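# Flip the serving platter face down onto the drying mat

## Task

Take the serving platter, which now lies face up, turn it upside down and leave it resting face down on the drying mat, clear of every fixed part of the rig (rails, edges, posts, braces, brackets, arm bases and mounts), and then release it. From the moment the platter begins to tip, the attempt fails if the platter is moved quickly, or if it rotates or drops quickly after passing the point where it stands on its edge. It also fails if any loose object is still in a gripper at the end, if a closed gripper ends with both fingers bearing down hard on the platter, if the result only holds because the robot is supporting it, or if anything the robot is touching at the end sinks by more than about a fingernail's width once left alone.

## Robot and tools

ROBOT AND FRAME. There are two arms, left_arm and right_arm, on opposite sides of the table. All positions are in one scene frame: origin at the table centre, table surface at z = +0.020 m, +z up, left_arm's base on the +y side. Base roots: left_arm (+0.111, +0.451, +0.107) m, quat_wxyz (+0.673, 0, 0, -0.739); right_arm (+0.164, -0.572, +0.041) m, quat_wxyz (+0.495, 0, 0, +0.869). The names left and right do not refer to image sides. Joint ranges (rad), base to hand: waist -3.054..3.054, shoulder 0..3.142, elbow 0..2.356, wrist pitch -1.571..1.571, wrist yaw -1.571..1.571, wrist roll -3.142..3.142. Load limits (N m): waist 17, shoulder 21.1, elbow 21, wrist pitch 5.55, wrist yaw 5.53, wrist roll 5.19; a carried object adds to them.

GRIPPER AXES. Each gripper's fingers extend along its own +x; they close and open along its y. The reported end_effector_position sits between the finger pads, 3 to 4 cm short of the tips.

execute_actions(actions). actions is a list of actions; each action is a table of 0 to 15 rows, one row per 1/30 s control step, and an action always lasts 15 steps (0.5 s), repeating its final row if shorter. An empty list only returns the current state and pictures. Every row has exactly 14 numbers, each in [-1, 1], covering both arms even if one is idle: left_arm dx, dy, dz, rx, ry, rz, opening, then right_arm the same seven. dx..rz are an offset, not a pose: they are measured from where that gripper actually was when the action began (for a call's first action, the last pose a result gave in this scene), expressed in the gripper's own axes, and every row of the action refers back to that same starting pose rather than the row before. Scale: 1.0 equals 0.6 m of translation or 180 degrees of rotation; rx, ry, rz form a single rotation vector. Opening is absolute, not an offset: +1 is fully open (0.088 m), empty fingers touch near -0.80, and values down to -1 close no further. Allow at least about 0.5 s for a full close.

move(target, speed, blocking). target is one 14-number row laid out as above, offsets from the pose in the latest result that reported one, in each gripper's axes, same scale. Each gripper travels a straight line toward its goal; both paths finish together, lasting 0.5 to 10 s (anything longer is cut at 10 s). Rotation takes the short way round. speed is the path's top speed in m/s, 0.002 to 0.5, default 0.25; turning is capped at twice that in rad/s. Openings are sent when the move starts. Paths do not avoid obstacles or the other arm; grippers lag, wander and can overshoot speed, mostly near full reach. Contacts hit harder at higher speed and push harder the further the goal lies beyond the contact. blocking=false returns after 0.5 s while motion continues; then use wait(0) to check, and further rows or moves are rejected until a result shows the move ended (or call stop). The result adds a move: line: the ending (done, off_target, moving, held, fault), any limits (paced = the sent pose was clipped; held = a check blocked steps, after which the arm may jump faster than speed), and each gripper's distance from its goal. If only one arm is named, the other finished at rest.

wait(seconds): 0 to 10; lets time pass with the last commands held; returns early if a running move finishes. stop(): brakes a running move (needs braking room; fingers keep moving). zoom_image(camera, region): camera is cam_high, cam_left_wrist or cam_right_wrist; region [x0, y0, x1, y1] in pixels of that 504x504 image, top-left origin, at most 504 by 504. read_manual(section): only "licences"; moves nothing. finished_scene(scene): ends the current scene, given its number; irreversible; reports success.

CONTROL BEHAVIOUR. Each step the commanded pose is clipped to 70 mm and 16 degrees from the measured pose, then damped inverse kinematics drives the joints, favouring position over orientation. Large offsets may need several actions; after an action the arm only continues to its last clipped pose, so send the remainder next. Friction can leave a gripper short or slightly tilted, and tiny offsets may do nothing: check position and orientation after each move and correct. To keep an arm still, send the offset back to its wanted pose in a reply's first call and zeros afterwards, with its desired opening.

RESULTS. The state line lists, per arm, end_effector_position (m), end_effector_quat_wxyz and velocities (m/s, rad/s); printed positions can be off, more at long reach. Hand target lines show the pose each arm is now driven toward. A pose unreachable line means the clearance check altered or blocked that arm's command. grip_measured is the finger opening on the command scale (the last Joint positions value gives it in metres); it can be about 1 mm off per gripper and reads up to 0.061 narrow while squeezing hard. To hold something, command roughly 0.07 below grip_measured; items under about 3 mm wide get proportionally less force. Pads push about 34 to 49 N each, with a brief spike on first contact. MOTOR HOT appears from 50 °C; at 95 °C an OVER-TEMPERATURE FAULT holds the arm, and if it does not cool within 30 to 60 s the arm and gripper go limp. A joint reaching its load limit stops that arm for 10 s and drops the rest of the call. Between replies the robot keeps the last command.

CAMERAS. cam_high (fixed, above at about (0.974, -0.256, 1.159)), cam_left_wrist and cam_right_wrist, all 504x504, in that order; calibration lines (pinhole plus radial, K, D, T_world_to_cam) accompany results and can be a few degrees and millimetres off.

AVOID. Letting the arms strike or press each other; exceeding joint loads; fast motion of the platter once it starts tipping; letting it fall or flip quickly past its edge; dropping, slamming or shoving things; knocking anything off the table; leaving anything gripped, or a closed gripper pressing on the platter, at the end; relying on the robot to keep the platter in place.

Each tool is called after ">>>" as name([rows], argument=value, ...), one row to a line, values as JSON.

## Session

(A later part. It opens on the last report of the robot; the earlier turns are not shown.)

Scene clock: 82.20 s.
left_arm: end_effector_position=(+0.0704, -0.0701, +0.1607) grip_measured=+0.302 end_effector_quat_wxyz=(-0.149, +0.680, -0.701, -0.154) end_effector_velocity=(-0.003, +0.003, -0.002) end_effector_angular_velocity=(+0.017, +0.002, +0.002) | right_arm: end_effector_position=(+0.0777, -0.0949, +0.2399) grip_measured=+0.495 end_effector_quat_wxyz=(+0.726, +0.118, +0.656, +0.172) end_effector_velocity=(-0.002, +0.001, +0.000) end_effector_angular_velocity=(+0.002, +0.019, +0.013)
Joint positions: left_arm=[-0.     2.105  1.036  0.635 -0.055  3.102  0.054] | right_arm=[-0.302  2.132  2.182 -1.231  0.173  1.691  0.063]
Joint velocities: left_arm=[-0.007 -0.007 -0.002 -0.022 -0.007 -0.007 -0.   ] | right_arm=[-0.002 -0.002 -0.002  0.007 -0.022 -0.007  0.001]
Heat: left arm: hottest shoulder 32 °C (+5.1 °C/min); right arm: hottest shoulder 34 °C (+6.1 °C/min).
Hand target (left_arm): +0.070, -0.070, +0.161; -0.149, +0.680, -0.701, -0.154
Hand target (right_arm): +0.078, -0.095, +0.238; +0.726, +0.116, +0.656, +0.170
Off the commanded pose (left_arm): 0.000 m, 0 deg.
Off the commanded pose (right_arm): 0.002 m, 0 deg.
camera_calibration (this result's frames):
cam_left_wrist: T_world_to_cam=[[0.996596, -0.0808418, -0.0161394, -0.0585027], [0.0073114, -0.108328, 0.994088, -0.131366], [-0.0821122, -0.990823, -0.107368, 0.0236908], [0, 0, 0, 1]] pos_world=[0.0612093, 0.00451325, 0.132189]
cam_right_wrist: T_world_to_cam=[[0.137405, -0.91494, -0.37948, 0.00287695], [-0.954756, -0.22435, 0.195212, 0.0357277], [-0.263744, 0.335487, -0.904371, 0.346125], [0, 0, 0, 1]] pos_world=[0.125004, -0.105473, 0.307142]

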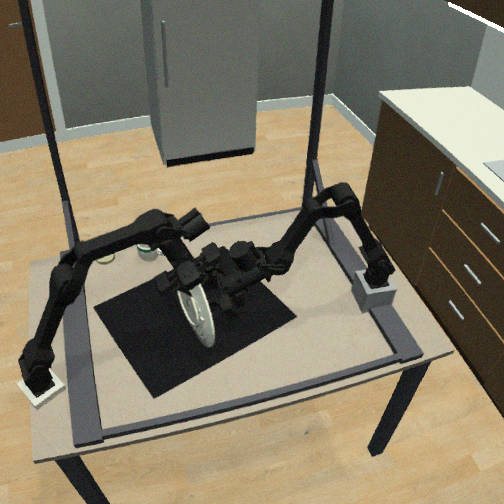

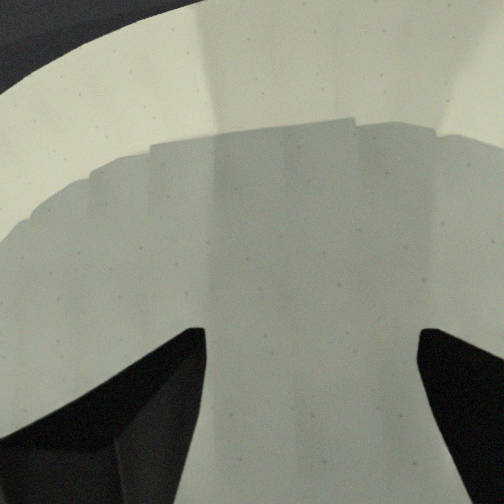

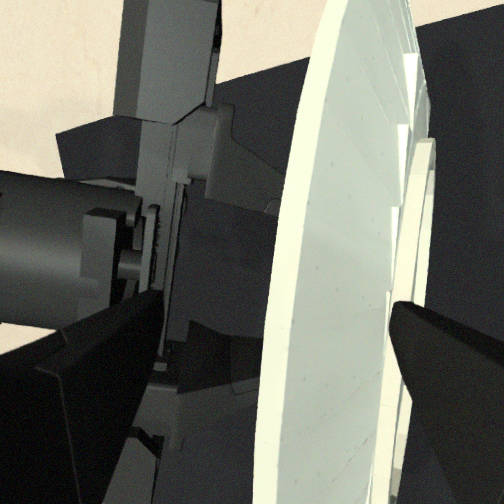

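>>> move(target=[-0.036,0,0.043,0,0,0,0.3, 0,0,0,0,0,0,0.3], speed=0.03)

>>> execute_actions([
  [[0,0,0,0,0,0,0.3,0,0,0,0,0,0,0.2]],
  [[0,0,0,0,0,0,0.3,0,0,0,0,0,0,0.1]],
  [[0,0,0,0,0,0,0.3,0,0,0,0,0,0,0.0]],
])

>>> move(target=[0,0,0,0,0,0,0.3, 0.025,0.04,0,0,0,0.04,0], speed=0.008)

Scene clock: 84.03 s.
left_arm: end_effector_position=(+0.0720, -0.0416, +0.1415) grip_measured=+0.302 end_effector_quat_wxyz=(-0.153, +0.680, -0.700, -0.157) end_effector_velocity=(-0.002, +0.001, +0.002) end_effector_angular_velocity=(-0.007, -0.003, -0.012) | right_arm: end_effector_position=(+0.0772, -0.0945, +0.2405) grip_measured=+0.304 end_effector_quat_wxyz=(+0.725, +0.119, +0.656, +0.173) end_effector_velocity=(+0.001, -0.002, +0.002) end_effector_angular_velocity=(-0.006, -0.003, +0.020)
Joint positions: left_arm=[-0.003  2.089  0.897  0.748 -0.059  3.102  0.054] | right_arm=[-0.301  2.132  2.182 -1.228  0.172  1.691  0.054]
Joint velocities: left_arm=[-0.002 -0.007 -0.007  0.007  0.007  0.007 -0.   ] | right_arm=[-0.002 -0.007 -0.002 -0.007 -0.007 -0.022  0.   ]
Heat: left arm: hottest shoulder 32 °C (+5.1 °C/min); right arm: hottest shoulder 34 °C (+6.1 °C/min).
Hand target (left_arm): +0.071, -0.040, +0.146; -0.150, +0.680, -0.701, -0.154
Hand target (right_arm): +0.078, -0.095, +0.240; +0.726, +0.118, +0.656, +0.172
Off the commanded pose (left_arm): 0.005 m, 1 deg.
Off the commanded pose (right_arm): 0.001 m, 0 deg.
move: done
camera_calibration (this result's frames):
cam_left_wrist: T_world_to_cam=[[0.996636, -0.0806468, -0.0145532, -0.0583991], [0.005014, -0.117246, 0.99309, -0.10929], [-0.0817959, -0.989823, -0.116447, 0.0513366], [0, 0, 0, 1]] pos_world=[0.0629498, 0.0332906, 0.113663]
cam_right_wrist: T_world_to_cam=[[0.137458, -0.913648, -0.382561, 0.00435962], [-0.954216, -0.225737, 0.196254, 0.034849], [-0.265665, 0.338069, -0.902846, 0.346395], [0, 0, 0, 1]] pos_world=[0.124679, -0.105256, 0.30757]

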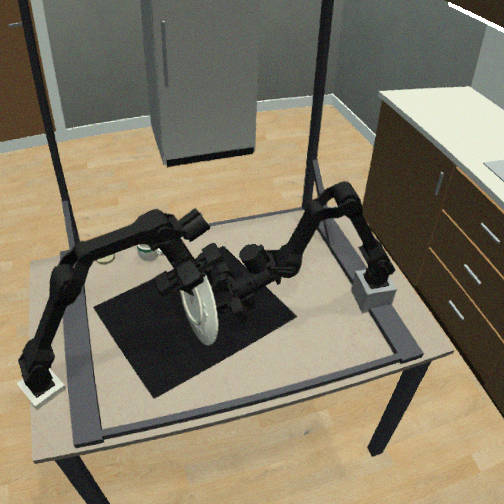

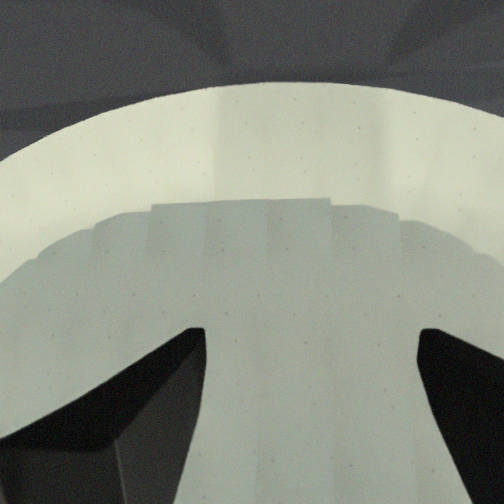

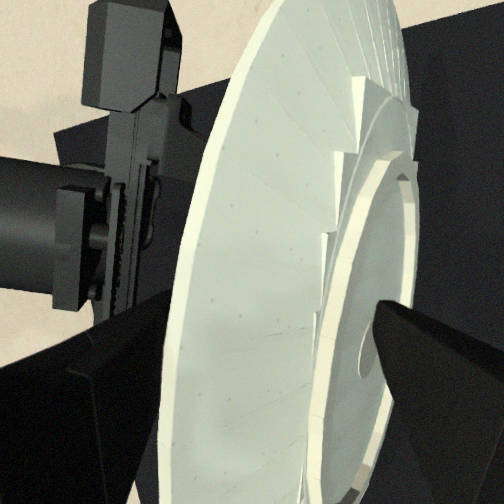

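Scene clock: 85.53 s.
left_arm: end_effector_position=(+0.0720, -0.0416, +0.1416) grip_measured=+0.302 end_effector_quat_wxyz=(-0.153, +0.680, -0.700, -0.157) end_effector_velocity=(-0.000, -0.000, +0.002) end_effector_angular_velocity=(-0.007, +0.004, +0.007) | right_arm: end_effector_position=(+0.0769, -0.0933, +0.2410) grip_measured=+0.005 end_effector_quat_wxyz=(+0.724, +0.121, +0.656, +0.175) end_effector_velocity=(+0.000, -0.001, -0.003) end_effector_angular_velocity=(-0.015, -0.005, +0.020)
Joint positions: left_arm=[-0.003  2.089  0.897  0.749 -0.059  3.102  0.054] | right_arm=[-0.301  2.132  2.182 -1.222  0.172  1.691  0.039]
Joint velocities: left_arm=[-0.002 -0.002 -0.002  0.007 -0.007 -0.007  0.   ] | right_arm=[-0.002  0.002 -0.002 -0.007 -0.007 -0.022 -0.001]
Heat: left arm: hottest shoulder 32 °C (+5.0 °C/min); right arm: hottest shoulder 34 °C (+7.1 °C/min).
Hand target (left_arm): +0.072, -0.042, +0.142; -0.153, +0.680, -0.700, -0.157
Hand target (right_arm): +0.077, -0.094, +0.241; +0.724, +0.120, +0.656, +0.174
Off the commanded pose (left_arm): 0.000 m, 0 deg.
Off the commanded pose (right_arm): 0.000 m, 0 deg.
camera_calibration (this result's frames):
cam_left_wrist: T_world_to_cam=[[0.996636, -0.0806523, -0.0145593, -0.0583968], [0.00505054, -0.116869, 0.993134, -0.109362], [-0.0818001, -0.989867, -0.116068, 0.0512548], [0, 0, 0, 1]] pos_world=[0.0629453, 0.0332446, 0.11371]
cam_right_wrist: T_world_to_cam=[[0.136915, -0.911359, -0.388174, 0.00728181], [-0.953939, -0.226902, 0.196254, 0.0346183], [-0.266936, 0.343424, -0.900447, 0.346399], [0, 0, 0, 1]] pos_world=[0.124493, -0.10447, 0.307947]

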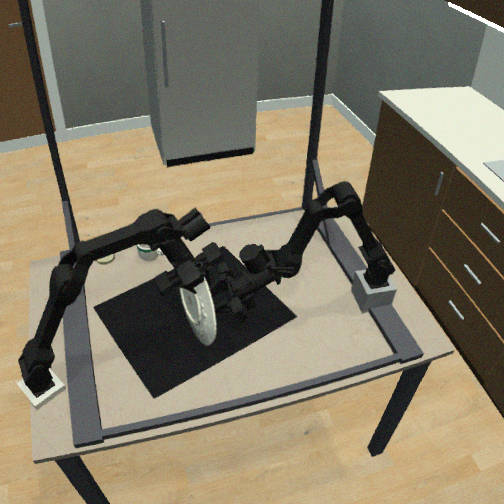

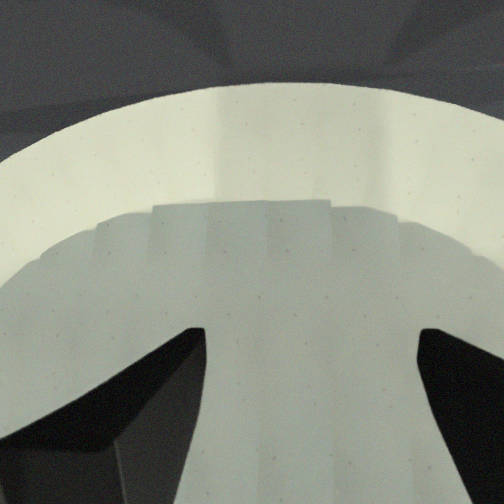

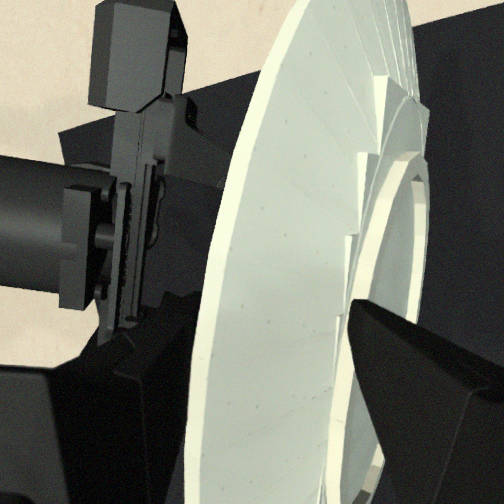

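Scene clock: 93.60 s.
left_arm: end_effector_position=(+0.0720, -0.0416, +0.1416) grip_measured=+0.302 end_effector_quat_wxyz=(-0.153, +0.680, -0.700, -0.157) end_effector_velocity=(+0.000, +0.001, +0.000) end_effector_angular_velocity=(-0.003, +0.004, +0.007) | right_arm: end_effector_position=(+0.0752, -0.0653, +0.2377) grip_measured=+0.004 end_effector_quat_wxyz=(+0.712, +0.160, +0.647, +0.219) end_effector_velocity=(-0.000, +0.002, +0.003) end_effector_angular_velocity=(+0.020, +0.007, +0.007)
Joint positions: left_arm=[-0.003  2.089  0.897  0.749 -0.059  3.102  0.054] | right_arm=[-0.308  2.131  2.118 -1.034  0.182  1.662  0.039]
Joint velocities: left_arm=[-0.002 -0.002 -0.007  0.007 -0.007 -0.007 -0.   ] | right_arm=[-0.002 -0.007 -0.007  0.022 -0.007 -0.007 -0.   ]
Heat: left arm: hottest shoulder 32 °C (+5.0 °C/min); right arm: hottest shoulder 36 °C (+9.1 °C/min).
Hand target (left_arm): +0.072, -0.042, +0.142; -0.153, +0.680, -0.700, -0.157
Hand target (right_arm): +0.076, -0.065, +0.237; +0.712, +0.162, +0.647, +0.220
Off the commanded pose (left_arm): 0.000 m, 0 deg.
Off the commanded pose (right_arm): 0.001 m, 0 deg.
move: done
camera_calibration (this result's frames):
cam_left_wrist: T_world_to_cam=[[0.996636, -0.0806523, -0.0145593, -0.0583968], [0.00505054, -0.116869, 0.993134, -0.109362], [-0.0818001, -0.989867, -0.116068, 0.0512548], [0, 0, 0, 1]] pos_world=[0.0629453, 0.0332446, 0.11371]
cam_right_wrist: T_world_to_cam=[[0.147608, -0.855838, -0.495735, 0.0601708], [-0.949171, -0.263464, 0.172224, 0.0429456], [-0.278004, 0.445115, -0.851226, 0.329169], [0, 0, 0, 1]] pos_world=[0.123391, -0.083707, 0.302629]

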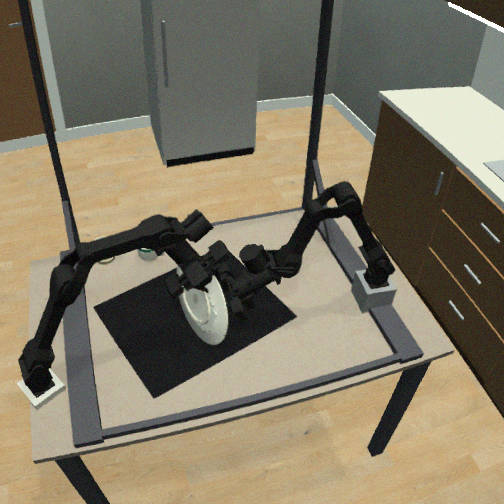

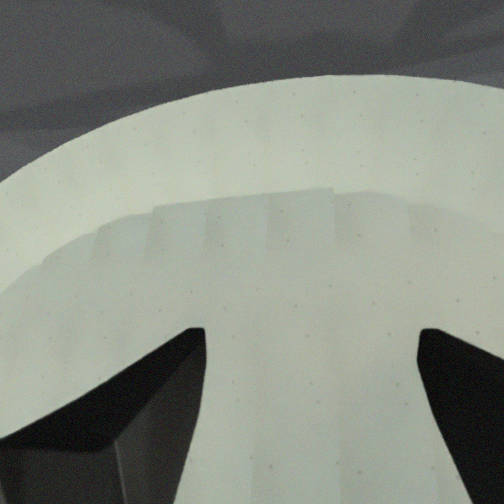

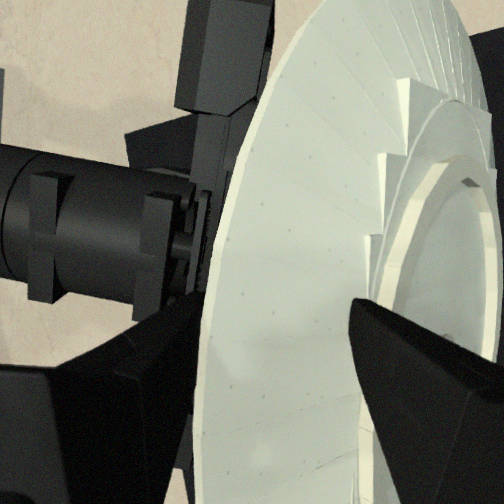

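>>> execute_actions([
  [[0,0,0,0,0,0,0.3,0,0,0,0,0,0,0.12]],
  [[0,0,0,0,0,0,0.3,0,0,0,0,0,0,0.25]],
  [[0,0,0,0,0,0,0.3,0,0,0,0,0,0,0.4]],
  [[0,0,0,0,0,0,0.3,0,0,0,0,0,0,0.55]],
  [[0,0,0,0,0,0,0.3,0,0,0,0,0,0,0.7]],
])

Scene clock: 96.40 s.
left_arm: end_effector_position=(+0.0725, -0.0370, +0.1343) grip_measured=+0.302 end_effector_quat_wxyz=(-0.164, +0.677, -0.698, -0.167) end_effector_velocity=(-0.002, +0.002, -0.005) end_effector_angular_velocity=(+0.022, +0.001, +0.003) | right_arm: end_effector_position=(+0.0777, -0.0632, +0.2386) grip_measured=+0.695 end_effector_quat_wxyz=(+0.712, +0.165, +0.646, +0.220) end_effector_velocity=(+0.003, -0.001, -0.003) end_effector_angular_velocity=(-0.010, -0.005, -0.012)
Joint positions: left_arm=[-0.002  2.089  0.889  0.726 -0.056  3.101  0.054] | right_arm=[-0.313  2.131  2.118 -1.025  0.183  1.662  0.073]
Joint velocities: left_arm=[-0.007  0.002  0.002 -0.022 -0.007 -0.007 -0.   ] | right_arm=[-0.002  0.002 -0.002 -0.007  0.007  0.007  0.   ]
Heat: left arm: hottest shoulder 32 °C (+5.1 °C/min); right arm: hottest shoulder 36 °C (+9.1 °C/min).
Hand target (left_arm): +0.073, -0.039, +0.137; -0.161, +0.678, -0.698, -0.163
Hand target (right_arm): +0.078, -0.063, +0.239; +0.712, +0.165, +0.646, +0.220
Off the commanded pose (left_arm): 0.003 m, 1 deg.
Off the commanded pose (right_arm): 0.000 m, 0 deg.
camera_calibration (this result's frames):
cam_left_wrist: T_world_to_cam=[[0.99654, -0.08164, -0.0156131, -0.058437], [0.00338189, -0.147859, 0.989003, -0.10205], [-0.0830507, -0.985633, -0.147072, 0.059436], [0, 0, 0, 1]] pos_world=[0.0635162, 0.0387223, 0.108757]
cam_right_wrist: T_world_to_cam=[[0.142067, -0.852321, -0.503355, 0.0645101], [-0.950444, -0.259521, 0.171188, 0.0462753], [-0.276538, 0.454091, -0.846952, 0.329098], [0, 0, 0, 1]] pos_world=[0.125825, -0.0824477, 0.30328]

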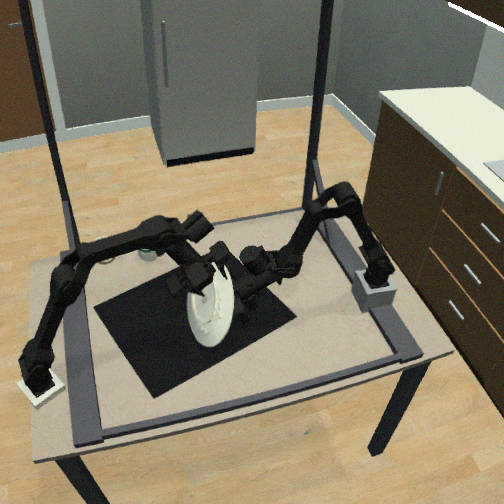

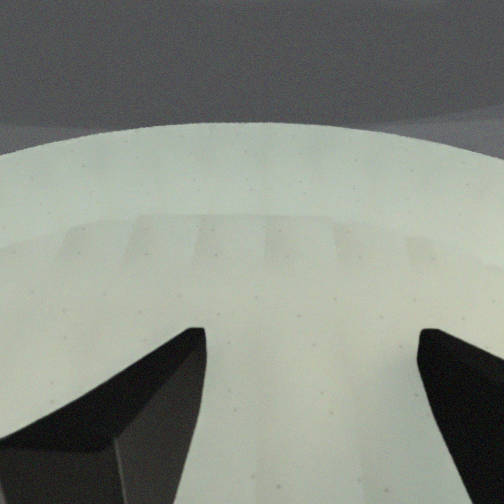

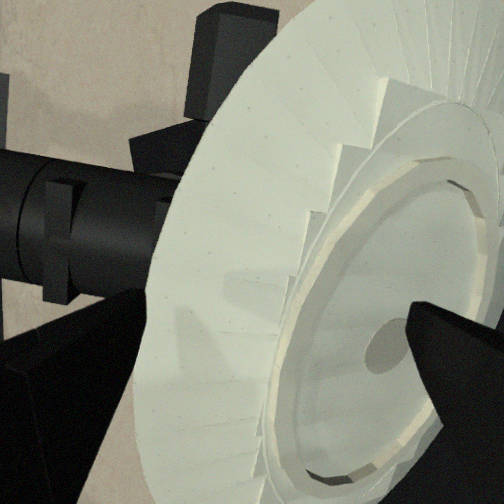

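>>> move(target=[0,0,0,0,0,0,0.3, -0.12,0,0,0,0,0,1], speed=0.03)

>>> move(target=[-0.04,0,0.05,0,-0.04,0, -0.12,-0.12,0,0,0,0,1,1], speed=0.02)

Scene clock: 99.30 s.
left_arm: end_effector_position=(+0.0724, -0.0351, +0.1316) grip_measured=+0.302 end_effector_quat_wxyz=(-0.169, +0.676, -0.697, -0.170) end_effector_velocity=(-0.002, -0.000, +0.003) end_effector_angular_velocity=(-0.002, +0.010, -0.006) | right_arm: end_effector_position=(+0.0737, -0.1002, +0.2906) grip_measured=+0.997 end_effector_quat_wxyz=(+0.714, +0.156, +0.648, +0.214) end_effector_velocity=(+0.003, -0.004, -0.001) end_effector_angular_velocity=(-0.018, +0.006, -0.010)
Joint positions: left_arm=[-0.003  2.089  0.886  0.718 -0.056  3.101  0.054] | right_arm=[-0.285  2.062  2.238 -1.241  0.194  1.686  0.088]
Joint velocities: left_arm=[-0.002 -0.007  0.002 -0.007  0.007 -0.007 -0.   ] | right_arm=[-0.007 -0.002  0.002 -0.022 -0.007  0.007  0.   ]
Heat: left arm: hottest shoulder 32 °C (+5.1 °C/min); right arm: hottest shoulder 37 °C (+10.1 °C/min).
Hand target (left_arm): +0.072, -0.037, +0.134; -0.164, +0.677, -0.698, -0.167
Hand target (right_arm): +0.073, -0.101, +0.299; +0.712, +0.165, +0.646, +0.220
Off the commanded pose (left_arm): 0.003 m, 1 deg.
Off the commanded pose (right_arm): 0.009 m, 1 deg.
move: off_target (right_arm)
camera_calibration (this result's frames):
cam_left_wrist: T_world_to_cam=[[0.996525, -0.0818432, -0.0154508, -0.058347], [0.00223911, -0.159117, 0.987257, -0.0991766], [-0.0832588, -0.983862, -0.158381, 0.0624413], [0, 0, 0, 1]] pos_world=[0.0635651, 0.0408776, 0.106901]
cam_right_wrist: T_world_to_cam=[[0.14577, -0.862462, -0.484676, 0.0529811], [-0.950483, -0.258006, 0.173247, 0.0235618], [-0.274468, 0.435423, -0.857365, 0.389823], [0, 0, 0, 1]] pos_world=[0.121666, -0.117964, 0.355817]

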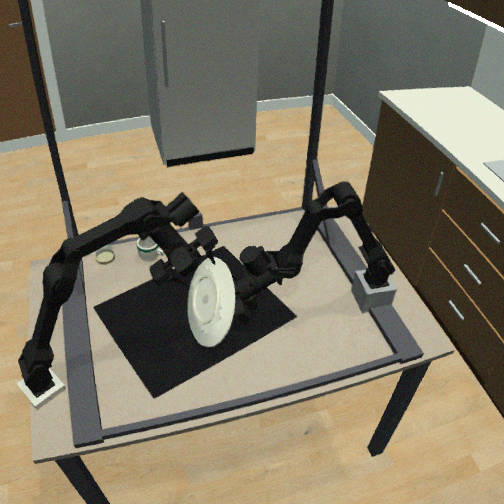

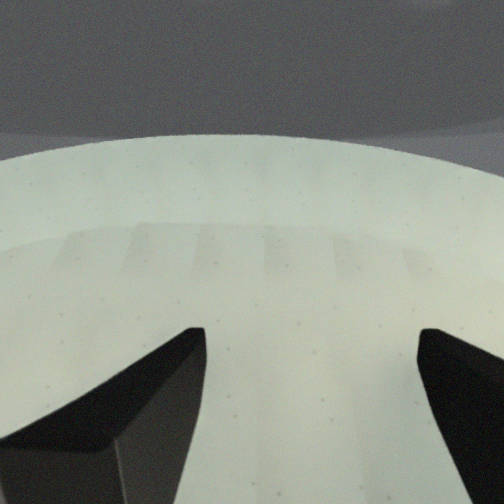

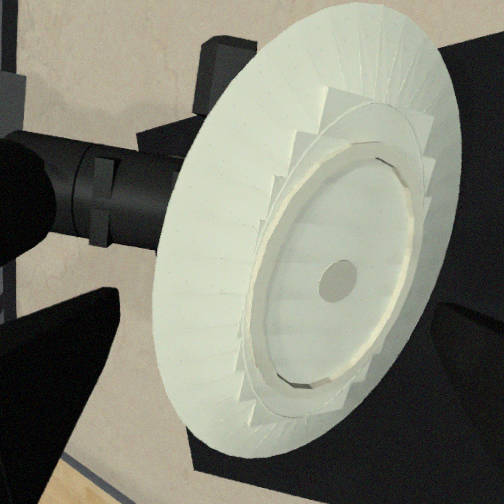

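Scene clock: 109.50 s.
left_arm: end_effector_position=(+0.0726, -0.0291, +0.1236) grip_measured=-0.118 end_effector_quat_wxyz=(-0.181, +0.673, -0.694, -0.181) end_effector_velocity=(-0.002, +0.001, -0.000) end_effector_angular_velocity=(+0.013, +0.009, -0.005) | right_arm: end_effector_position=(+0.0732, -0.1020, +0.2987) grip_measured=+0.997 end_effector_quat_wxyz=(+0.656, +0.284, +0.605, +0.350) end_effector_velocity=(+0.002, +0.000, -0.001) end_effector_angular_velocity=(+0.001, -0.001, +0.003)
Joint positions: left_arm=[-0.003  2.089  0.873  0.698 -0.054  3.101  0.033] | right_arm=[-0.27   1.712  1.568 -0.515  0.234  1.616  0.088]
Joint velocities: left_arm=[-0.002 -0.007  0.002 -0.022  0.007 -0.007 -0.   ] | right_arm=[-0.007 -0.002 -0.007  0.007 -0.007 -0.007 -0.   ]
Heat: left arm: hottest shoulder 33 °C (+4.0 °C/min); right arm: hottest shoulder 37 °C (+6.1 °C/min).
Hand target (left_arm): +0.073, -0.031, +0.130; -0.174, +0.675, -0.695, -0.176
Hand target (right_arm): +0.073, -0.105, +0.298; +0.658, +0.283, +0.604, +0.351
Off the commanded pose (left_arm): 0.030 m, 5 deg.
Off the commanded pose (right_arm): 0.064 m, 157 deg.
move: off_target (left_arm, right_arm; path cut at 10 s)
camera_calibration (this result's frames):
cam_left_wrist: T_world_to_cam=[[0.996421, -0.0830526, -0.0157347, -0.0581359], [-0.000416372, -0.190963, 0.981597, -0.0903533], [-0.084529, -0.978077, -0.190314, 0.0713071], [0, 0, 0, 1]] pos_world=[0.0639177, 0.0476613, 0.101347]
cam_right_wrist: T_world_to_cam=[[0.15793, -0.601156, -0.783371, 0.170431], [-0.934748, -0.346726, 0.0776279, 0.0395387], [-0.318282, 0.719995, -0.616688, 0.357754], [0, 0, 0, 1]] pos_world=[0.123909, -0.141417, 0.351064]

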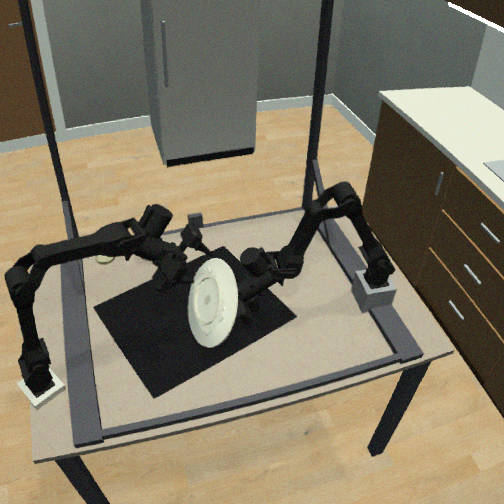

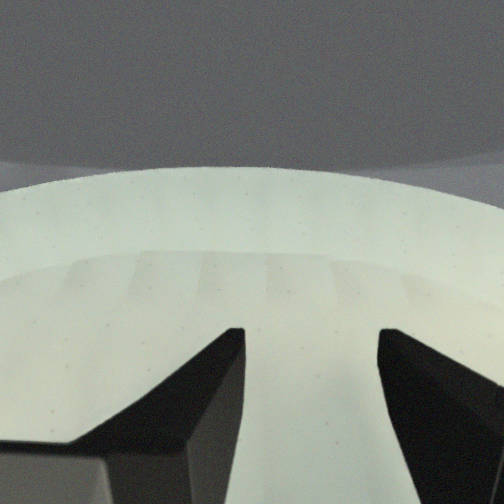

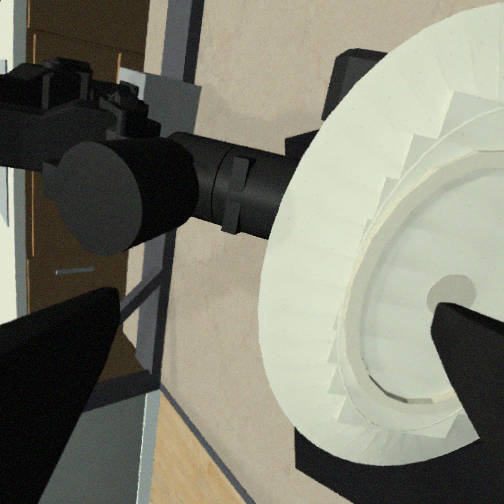

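>>> move(target=[-0.03,0,0.08,0,-0.08,0,0.1, -0.1,0,0,0,0,0,1], speed=0.02)

Scene clock: 116.37 s.
left_arm: end_effector_position=(+0.0758, +0.0148, +0.0777) grip_measured=+0.098 end_effector_quat_wxyz=(-0.279, +0.642, -0.660, -0.272) end_effector_velocity=(+0.000, +0.003, -0.002) end_effector_angular_velocity=(+0.013, +0.009, +0.003) | right_arm: end_effector_position=(+0.0717, -0.1472, +0.3361) grip_measured=+0.997 end_effector_quat_wxyz=(+0.655, +0.285, +0.605, +0.352) end_effector_velocity=(+0.001, -0.002, -0.003) end_effector_angular_velocity=(-0.013, -0.017, +0.016)
Joint positions: left_arm=[-0.003  2.063  0.848  0.412 -0.047  3.091  0.044] | right_arm=[-0.23   1.569  1.563 -0.654  0.263  1.64   0.088]
Joint velocities: left_arm=[ 0.002 -0.002 -0.007 -0.007  0.007 -0.007 -0.   ] | right_arm=[-0.002 -0.002 -0.007 -0.007 -0.007 -0.022 -0.   ]
Heat: left arm: hottest shoulder 34 °C (+4.0 °C/min); right arm: hottest shoulder 37 °C (+4.0 °C/min).
Hand target (left_arm): +0.074, +0.010, +0.090; -0.266, +0.645, -0.666, -0.264
Hand target (right_arm): +0.072, -0.150, +0.334; +0.656, +0.284, +0.605, +0.350
Off the commanded pose (left_arm): 0.014 m, 2 deg.
Off the commanded pose (right_arm): 0.003 m, 0 deg.
move: off_target (left_arm)
camera_calibration (this result's frames):
cam_left_wrist: T_world_to_cam=[[0.996791, -0.0765455, -0.0233998, -0.0579461], [-0.0144202, -0.459293, 0.888168, -0.0246546], [-0.0787326, -0.884981, -0.458923, 0.124856], [0, 0, 0, 1]] pos_world=[0.0672349, 0.0947363, 0.077841]
cam_right_wrist: T_world_to_cam=[[0.15871, -0.597155, -0.786268, 0.174277], [-0.933654, -0.349762, 0.0771768, 0.0192247], [-0.321093, 0.721853, -0.613047, 0.412106], [0, 0, 0, 1]] pos_world=[0.122614, -0.186686, 0.388185]

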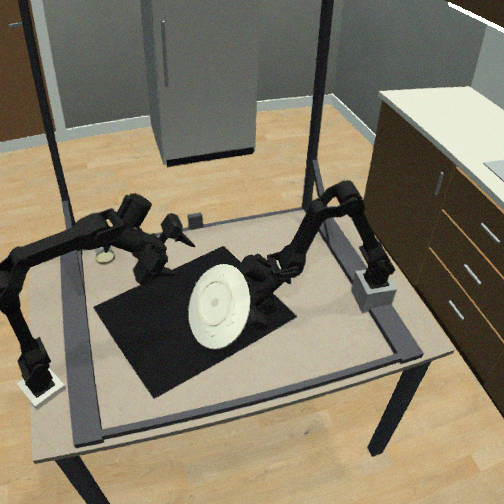

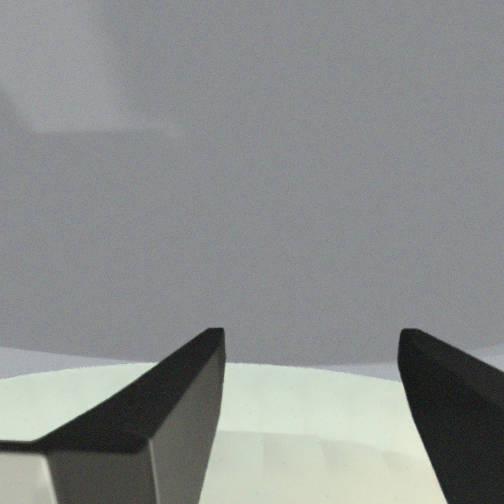

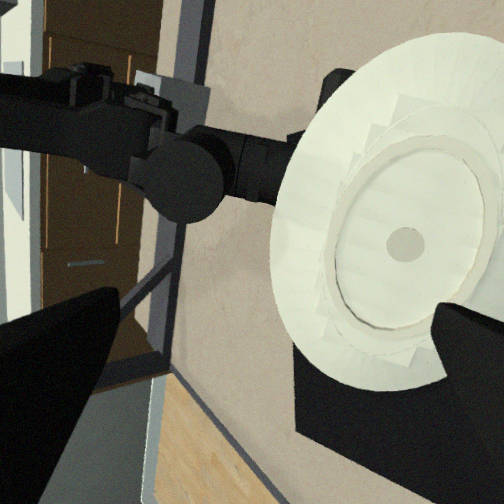

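>>> move(target=[-0.06,0,0.08,0,0,0,0.1, 0,0,0,0,0,0,1], speed=0.015)

Scene clock: 121.03 s.
left_arm: end_effector_position=(+0.0787, +0.0831, +0.0564) grip_measured=+0.098 end_effector_quat_wxyz=(-0.298, +0.635, -0.653, -0.285) end_effector_velocity=(+0.000, +0.002, +0.001) end_effector_angular_velocity=(+0.002, -0.001, +0.008) | right_arm: end_effector_position=(+0.0717, -0.1472, +0.3360) grip_measured=+0.997 end_effector_quat_wxyz=(+0.655, +0.285, +0.605, +0.352) end_effector_velocity=(-0.002, -0.001, -0.003) end_effector_angular_velocity=(-0.013, -0.017, +0.021)
Joint positions: left_arm=[-0.018  1.986  0.579  0.556 -0.058  3.085  0.044] | right_arm=[-0.23   1.569  1.563 -0.654  0.263  1.64   0.088]
Joint velocities: left_arm=[-0.002 -0.012 -0.007 -0.007 -0.007 -0.007  0.   ] | right_arm=[ 0.002  0.002 -0.002 -0.007 -0.007 -0.022 -0.   ]
Heat: left arm: hottest shoulder 34 °C (+4.1 °C/min); right arm: hottest shoulder 36 °C (+4.1 °C/min).
Hand target (left_arm): +0.078, +0.074, +0.070; -0.280, +0.642, -0.660, -0.273
Hand target (right_arm): +0.072, -0.147, +0.336; +0.655, +0.285, +0.605, +0.352
Off the commanded pose (left_arm): 0.016 m, 3 deg.
Off the commanded pose (right_arm): 0.000 m, 0 deg.
move: off_target (left_arm)
camera_calibration (this result's frames):
cam_left_wrist: T_world_to_cam=[[0.996775, -0.0780417, -0.0186615, -0.0561976], [-0.0229887, -0.500555, 0.865399, 0.0310112], [-0.0768784, -0.86218, -0.500735, 0.176033], [0, 0, 0, 1]] pos_world=[0.0702624, 0.162909, 0.06026]
cam_right_wrist: T_world_to_cam=[[0.1588, -0.597441, -0.786032, 0.174068], [-0.933663, -0.349734, 0.0771974, 0.0192248], [-0.321023, 0.72163, -0.613347, 0.412168], [0, 0, 0, 1]] pos_world=[0.122623, -0.186714, 0.388141]

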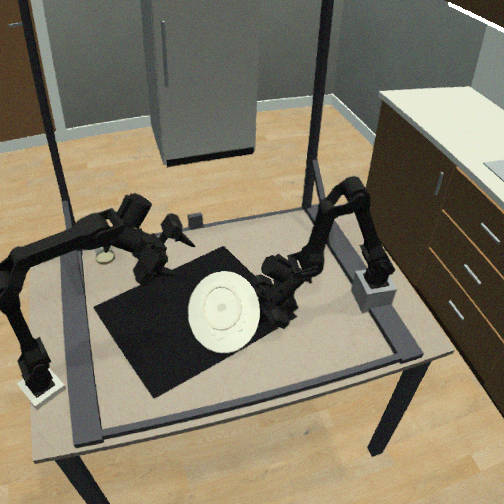

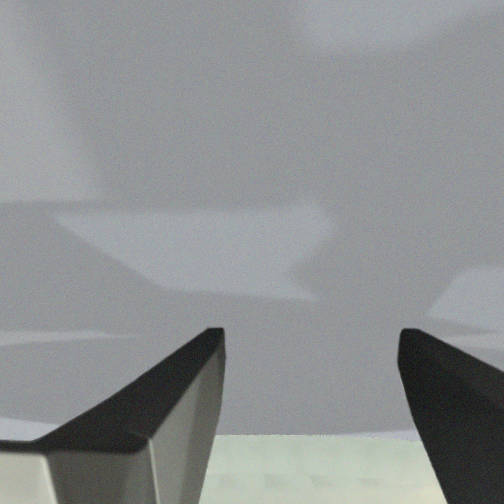

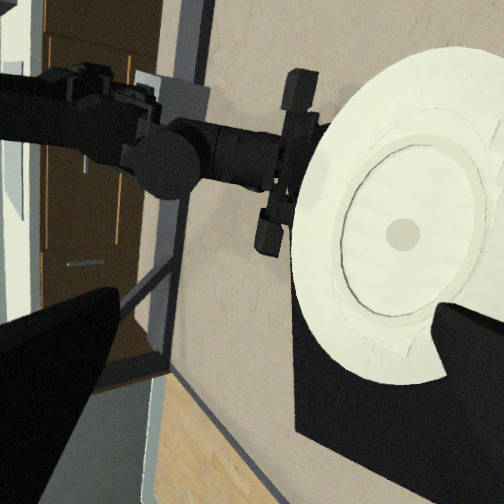

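>>> move(target=[-0.052,0,0.045,0,0,0,0.1, 0,0,0,0,0,0,1], speed=0.015)

Scene clock: 124.20 s.
left_arm: end_effector_position=(+0.0805, +0.1226, +0.0598) grip_measured=+0.098 end_effector_quat_wxyz=(-0.300, +0.635, -0.652, -0.286) end_effector_velocity=(+0.001, +0.003, -0.000) end_effector_angular_velocity=(+0.007, -0.002, +0.008) | right_arm: end_effector_position=(+0.0717, -0.1472, +0.3360) grip_measured=+0.997 end_effector_quat_wxyz=(+0.655, +0.285, +0.605, +0.352) end_effector_velocity=(+0.001, -0.002, -0.003) end_effector_angular_velocity=(-0.013, +0.007, -0.001)
Joint positions: left_arm=[-0.029  1.885  0.42   0.608 -0.065  3.078  0.044] | right_arm=[-0.23   1.569  1.563 -0.654  0.263  1.64   0.088]
Joint velocities: left_arm=[-0.002 -0.007 -0.007 -0.007 -0.007 -0.007 -0.   ] | right_arm=[-0.002 -0.002 -0.007 -0.007 -0.007  0.007 -0.   ]
Heat: left arm: hottest shoulder 34 °C (+3.0 °C/min); right arm: hottest shoulder 35 °C (+3.0 °C/min).
Hand target (left_arm): +0.080, +0.124, +0.062; -0.297, +0.636, -0.653, -0.285
Hand target (right_arm): +0.072, -0.147, +0.336; +0.655, +0.285, +0.605, +0.352
Off the commanded pose (left_arm): 0.003 m, 0 deg.
Off the commanded pose (right_arm): 0.000 m, 0 deg.
move: done
camera_calibration (this result's frames):
cam_left_wrist: T_world_to_cam=[[0.996716, -0.0790724, -0.0174829, -0.0548167], [-0.0249573, -0.505305, 0.86258, 0.0488571], [-0.0770404, -0.85931, -0.505619, 0.211878], [0, 0, 0, 1]] pos_world=[0.0721792, 0.202423, 0.0640282]
cam_right_wrist: T_world_to_cam=[[0.1588, -0.597441, -0.786032, 0.174068], [-0.933663, -0.349734, 0.0771974, 0.0192248], [-0.321023, 0.72163, -0.613347, 0.412168], [0, 0, 0, 1]] pos_world=[0.122623, -0.186714, 0.388141]

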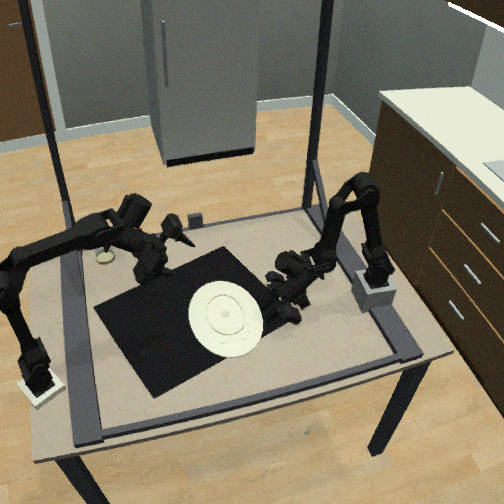

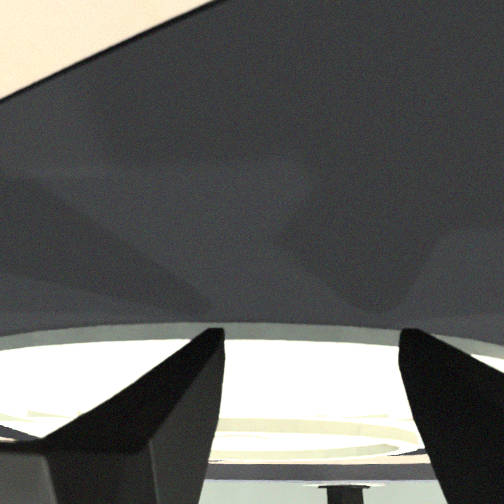

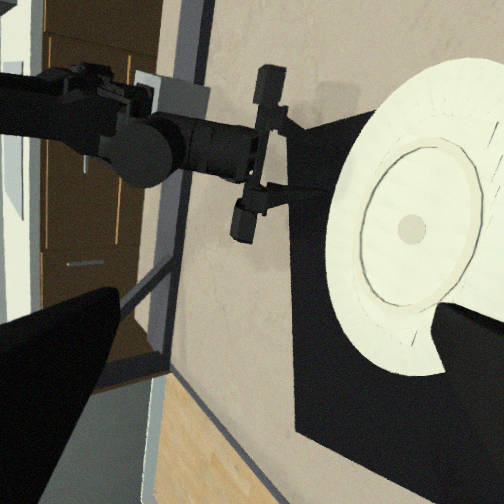

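>>> move(target=[-0.12,0,0.03,0,0,0,0.5, 0,0,0,0,0,0,1], speed=0.05)

>>> zoom_image(camera="cam_high", region=[150,250,310,410])

Scene clock: 126.23 s.
left_arm: end_effector_position=(+0.0822, +0.1808, +0.1024) grip_measured=+0.498 end_effector_quat_wxyz=(-0.300, +0.635, -0.653, -0.285) end_effector_velocity=(+0.001, +0.002, +0.002) end_effector_angular_velocity=(+0.002, -0.001, +0.008) | right_arm: end_effector_position=(+0.0717, -0.1472, +0.3360) grip_measured=+0.997 end_effector_quat_wxyz=(+0.655, +0.285, +0.605, +0.352) end_effector_velocity=(+0.003, -0.001, -0.001) end_effector_angular_velocity=(-0.005, -0.001, -0.013)
Joint positions: left_arm=[-0.06   1.427  0.238  0.333 -0.086  3.056  0.063] | right_arm=[-0.23   1.569  1.563 -0.654  0.263  1.64   0.088]
Joint velocities: left_arm=[-0.002 -0.022 -0.002 -0.022 -0.007 -0.007 -0.   ] | right_arm=[-0.002 -0.002 -0.002 -0.007  0.007  0.007 -0.   ]
Heat: left arm: hottest shoulder 34 °C (+3.0 °C/min); right arm: hottest shoulder 35 °C (+4.1 °C/min).
Hand target (left_arm): +0.082, +0.184, +0.102; -0.300, +0.634, -0.652, -0.286
Hand target (right_arm): +0.072, -0.147, +0.336; +0.655, +0.285, +0.605, +0.352
Off the commanded pose (left_arm): 0.003 m, 0 deg.
Off the commanded pose (right_arm): 0.000 m, 0 deg.
move: done
camera_calibration (this result's frames):
cam_left_wrist: T_world_to_cam=[[0.996628, -0.0803784, -0.0165135, -0.0510602], [-0.0262905, -0.503415, 0.863645, 0.041198], [-0.0777316, -0.860298, -0.50383, 0.2836], [0, 0, 0, 1]] pos_world=[0.0740158, 0.260616, 0.106463]
cam_right_wrist: T_world_to_cam=[[0.1588, -0.597441, -0.786032, 0.174068], [-0.933663, -0.349734, 0.0771974, 0.0192248], [-0.321023, 0.72163, -0.613347, 0.412168], [0, 0, 0, 1]] pos_world=[0.122623, -0.186714, 0.388141]

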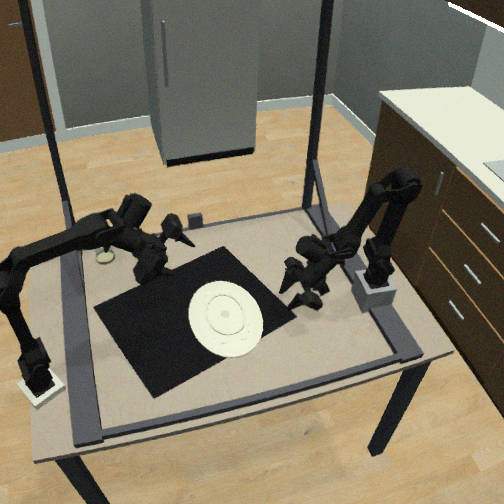

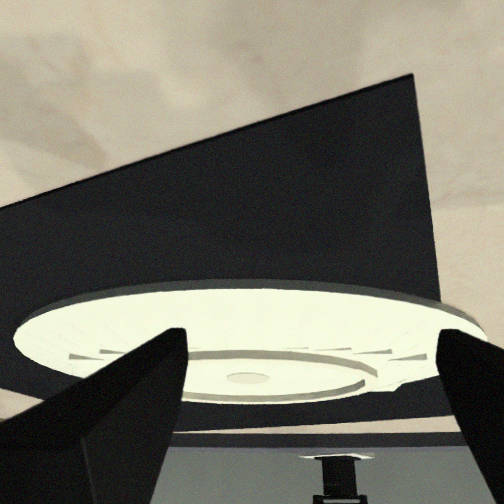

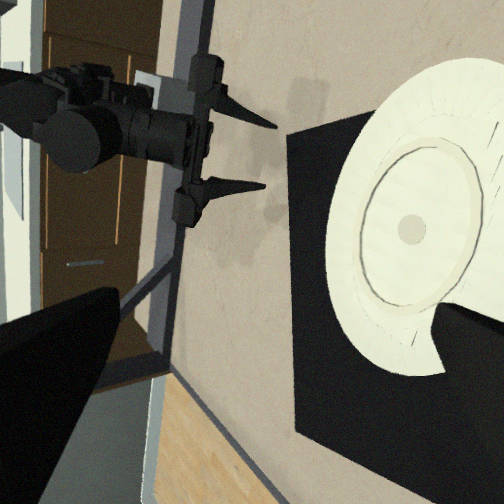

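Region (150, 250, 310, 410) of cam_high's 504x504 image, scaled by 3.150, with more detail than that image has.

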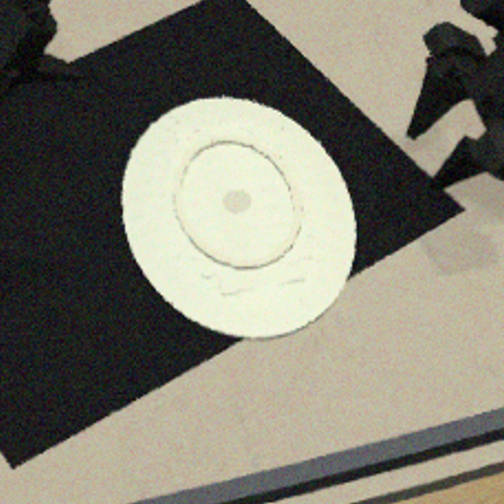

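>>> finished_scene(scene=2)

The scene is finished: the task was done.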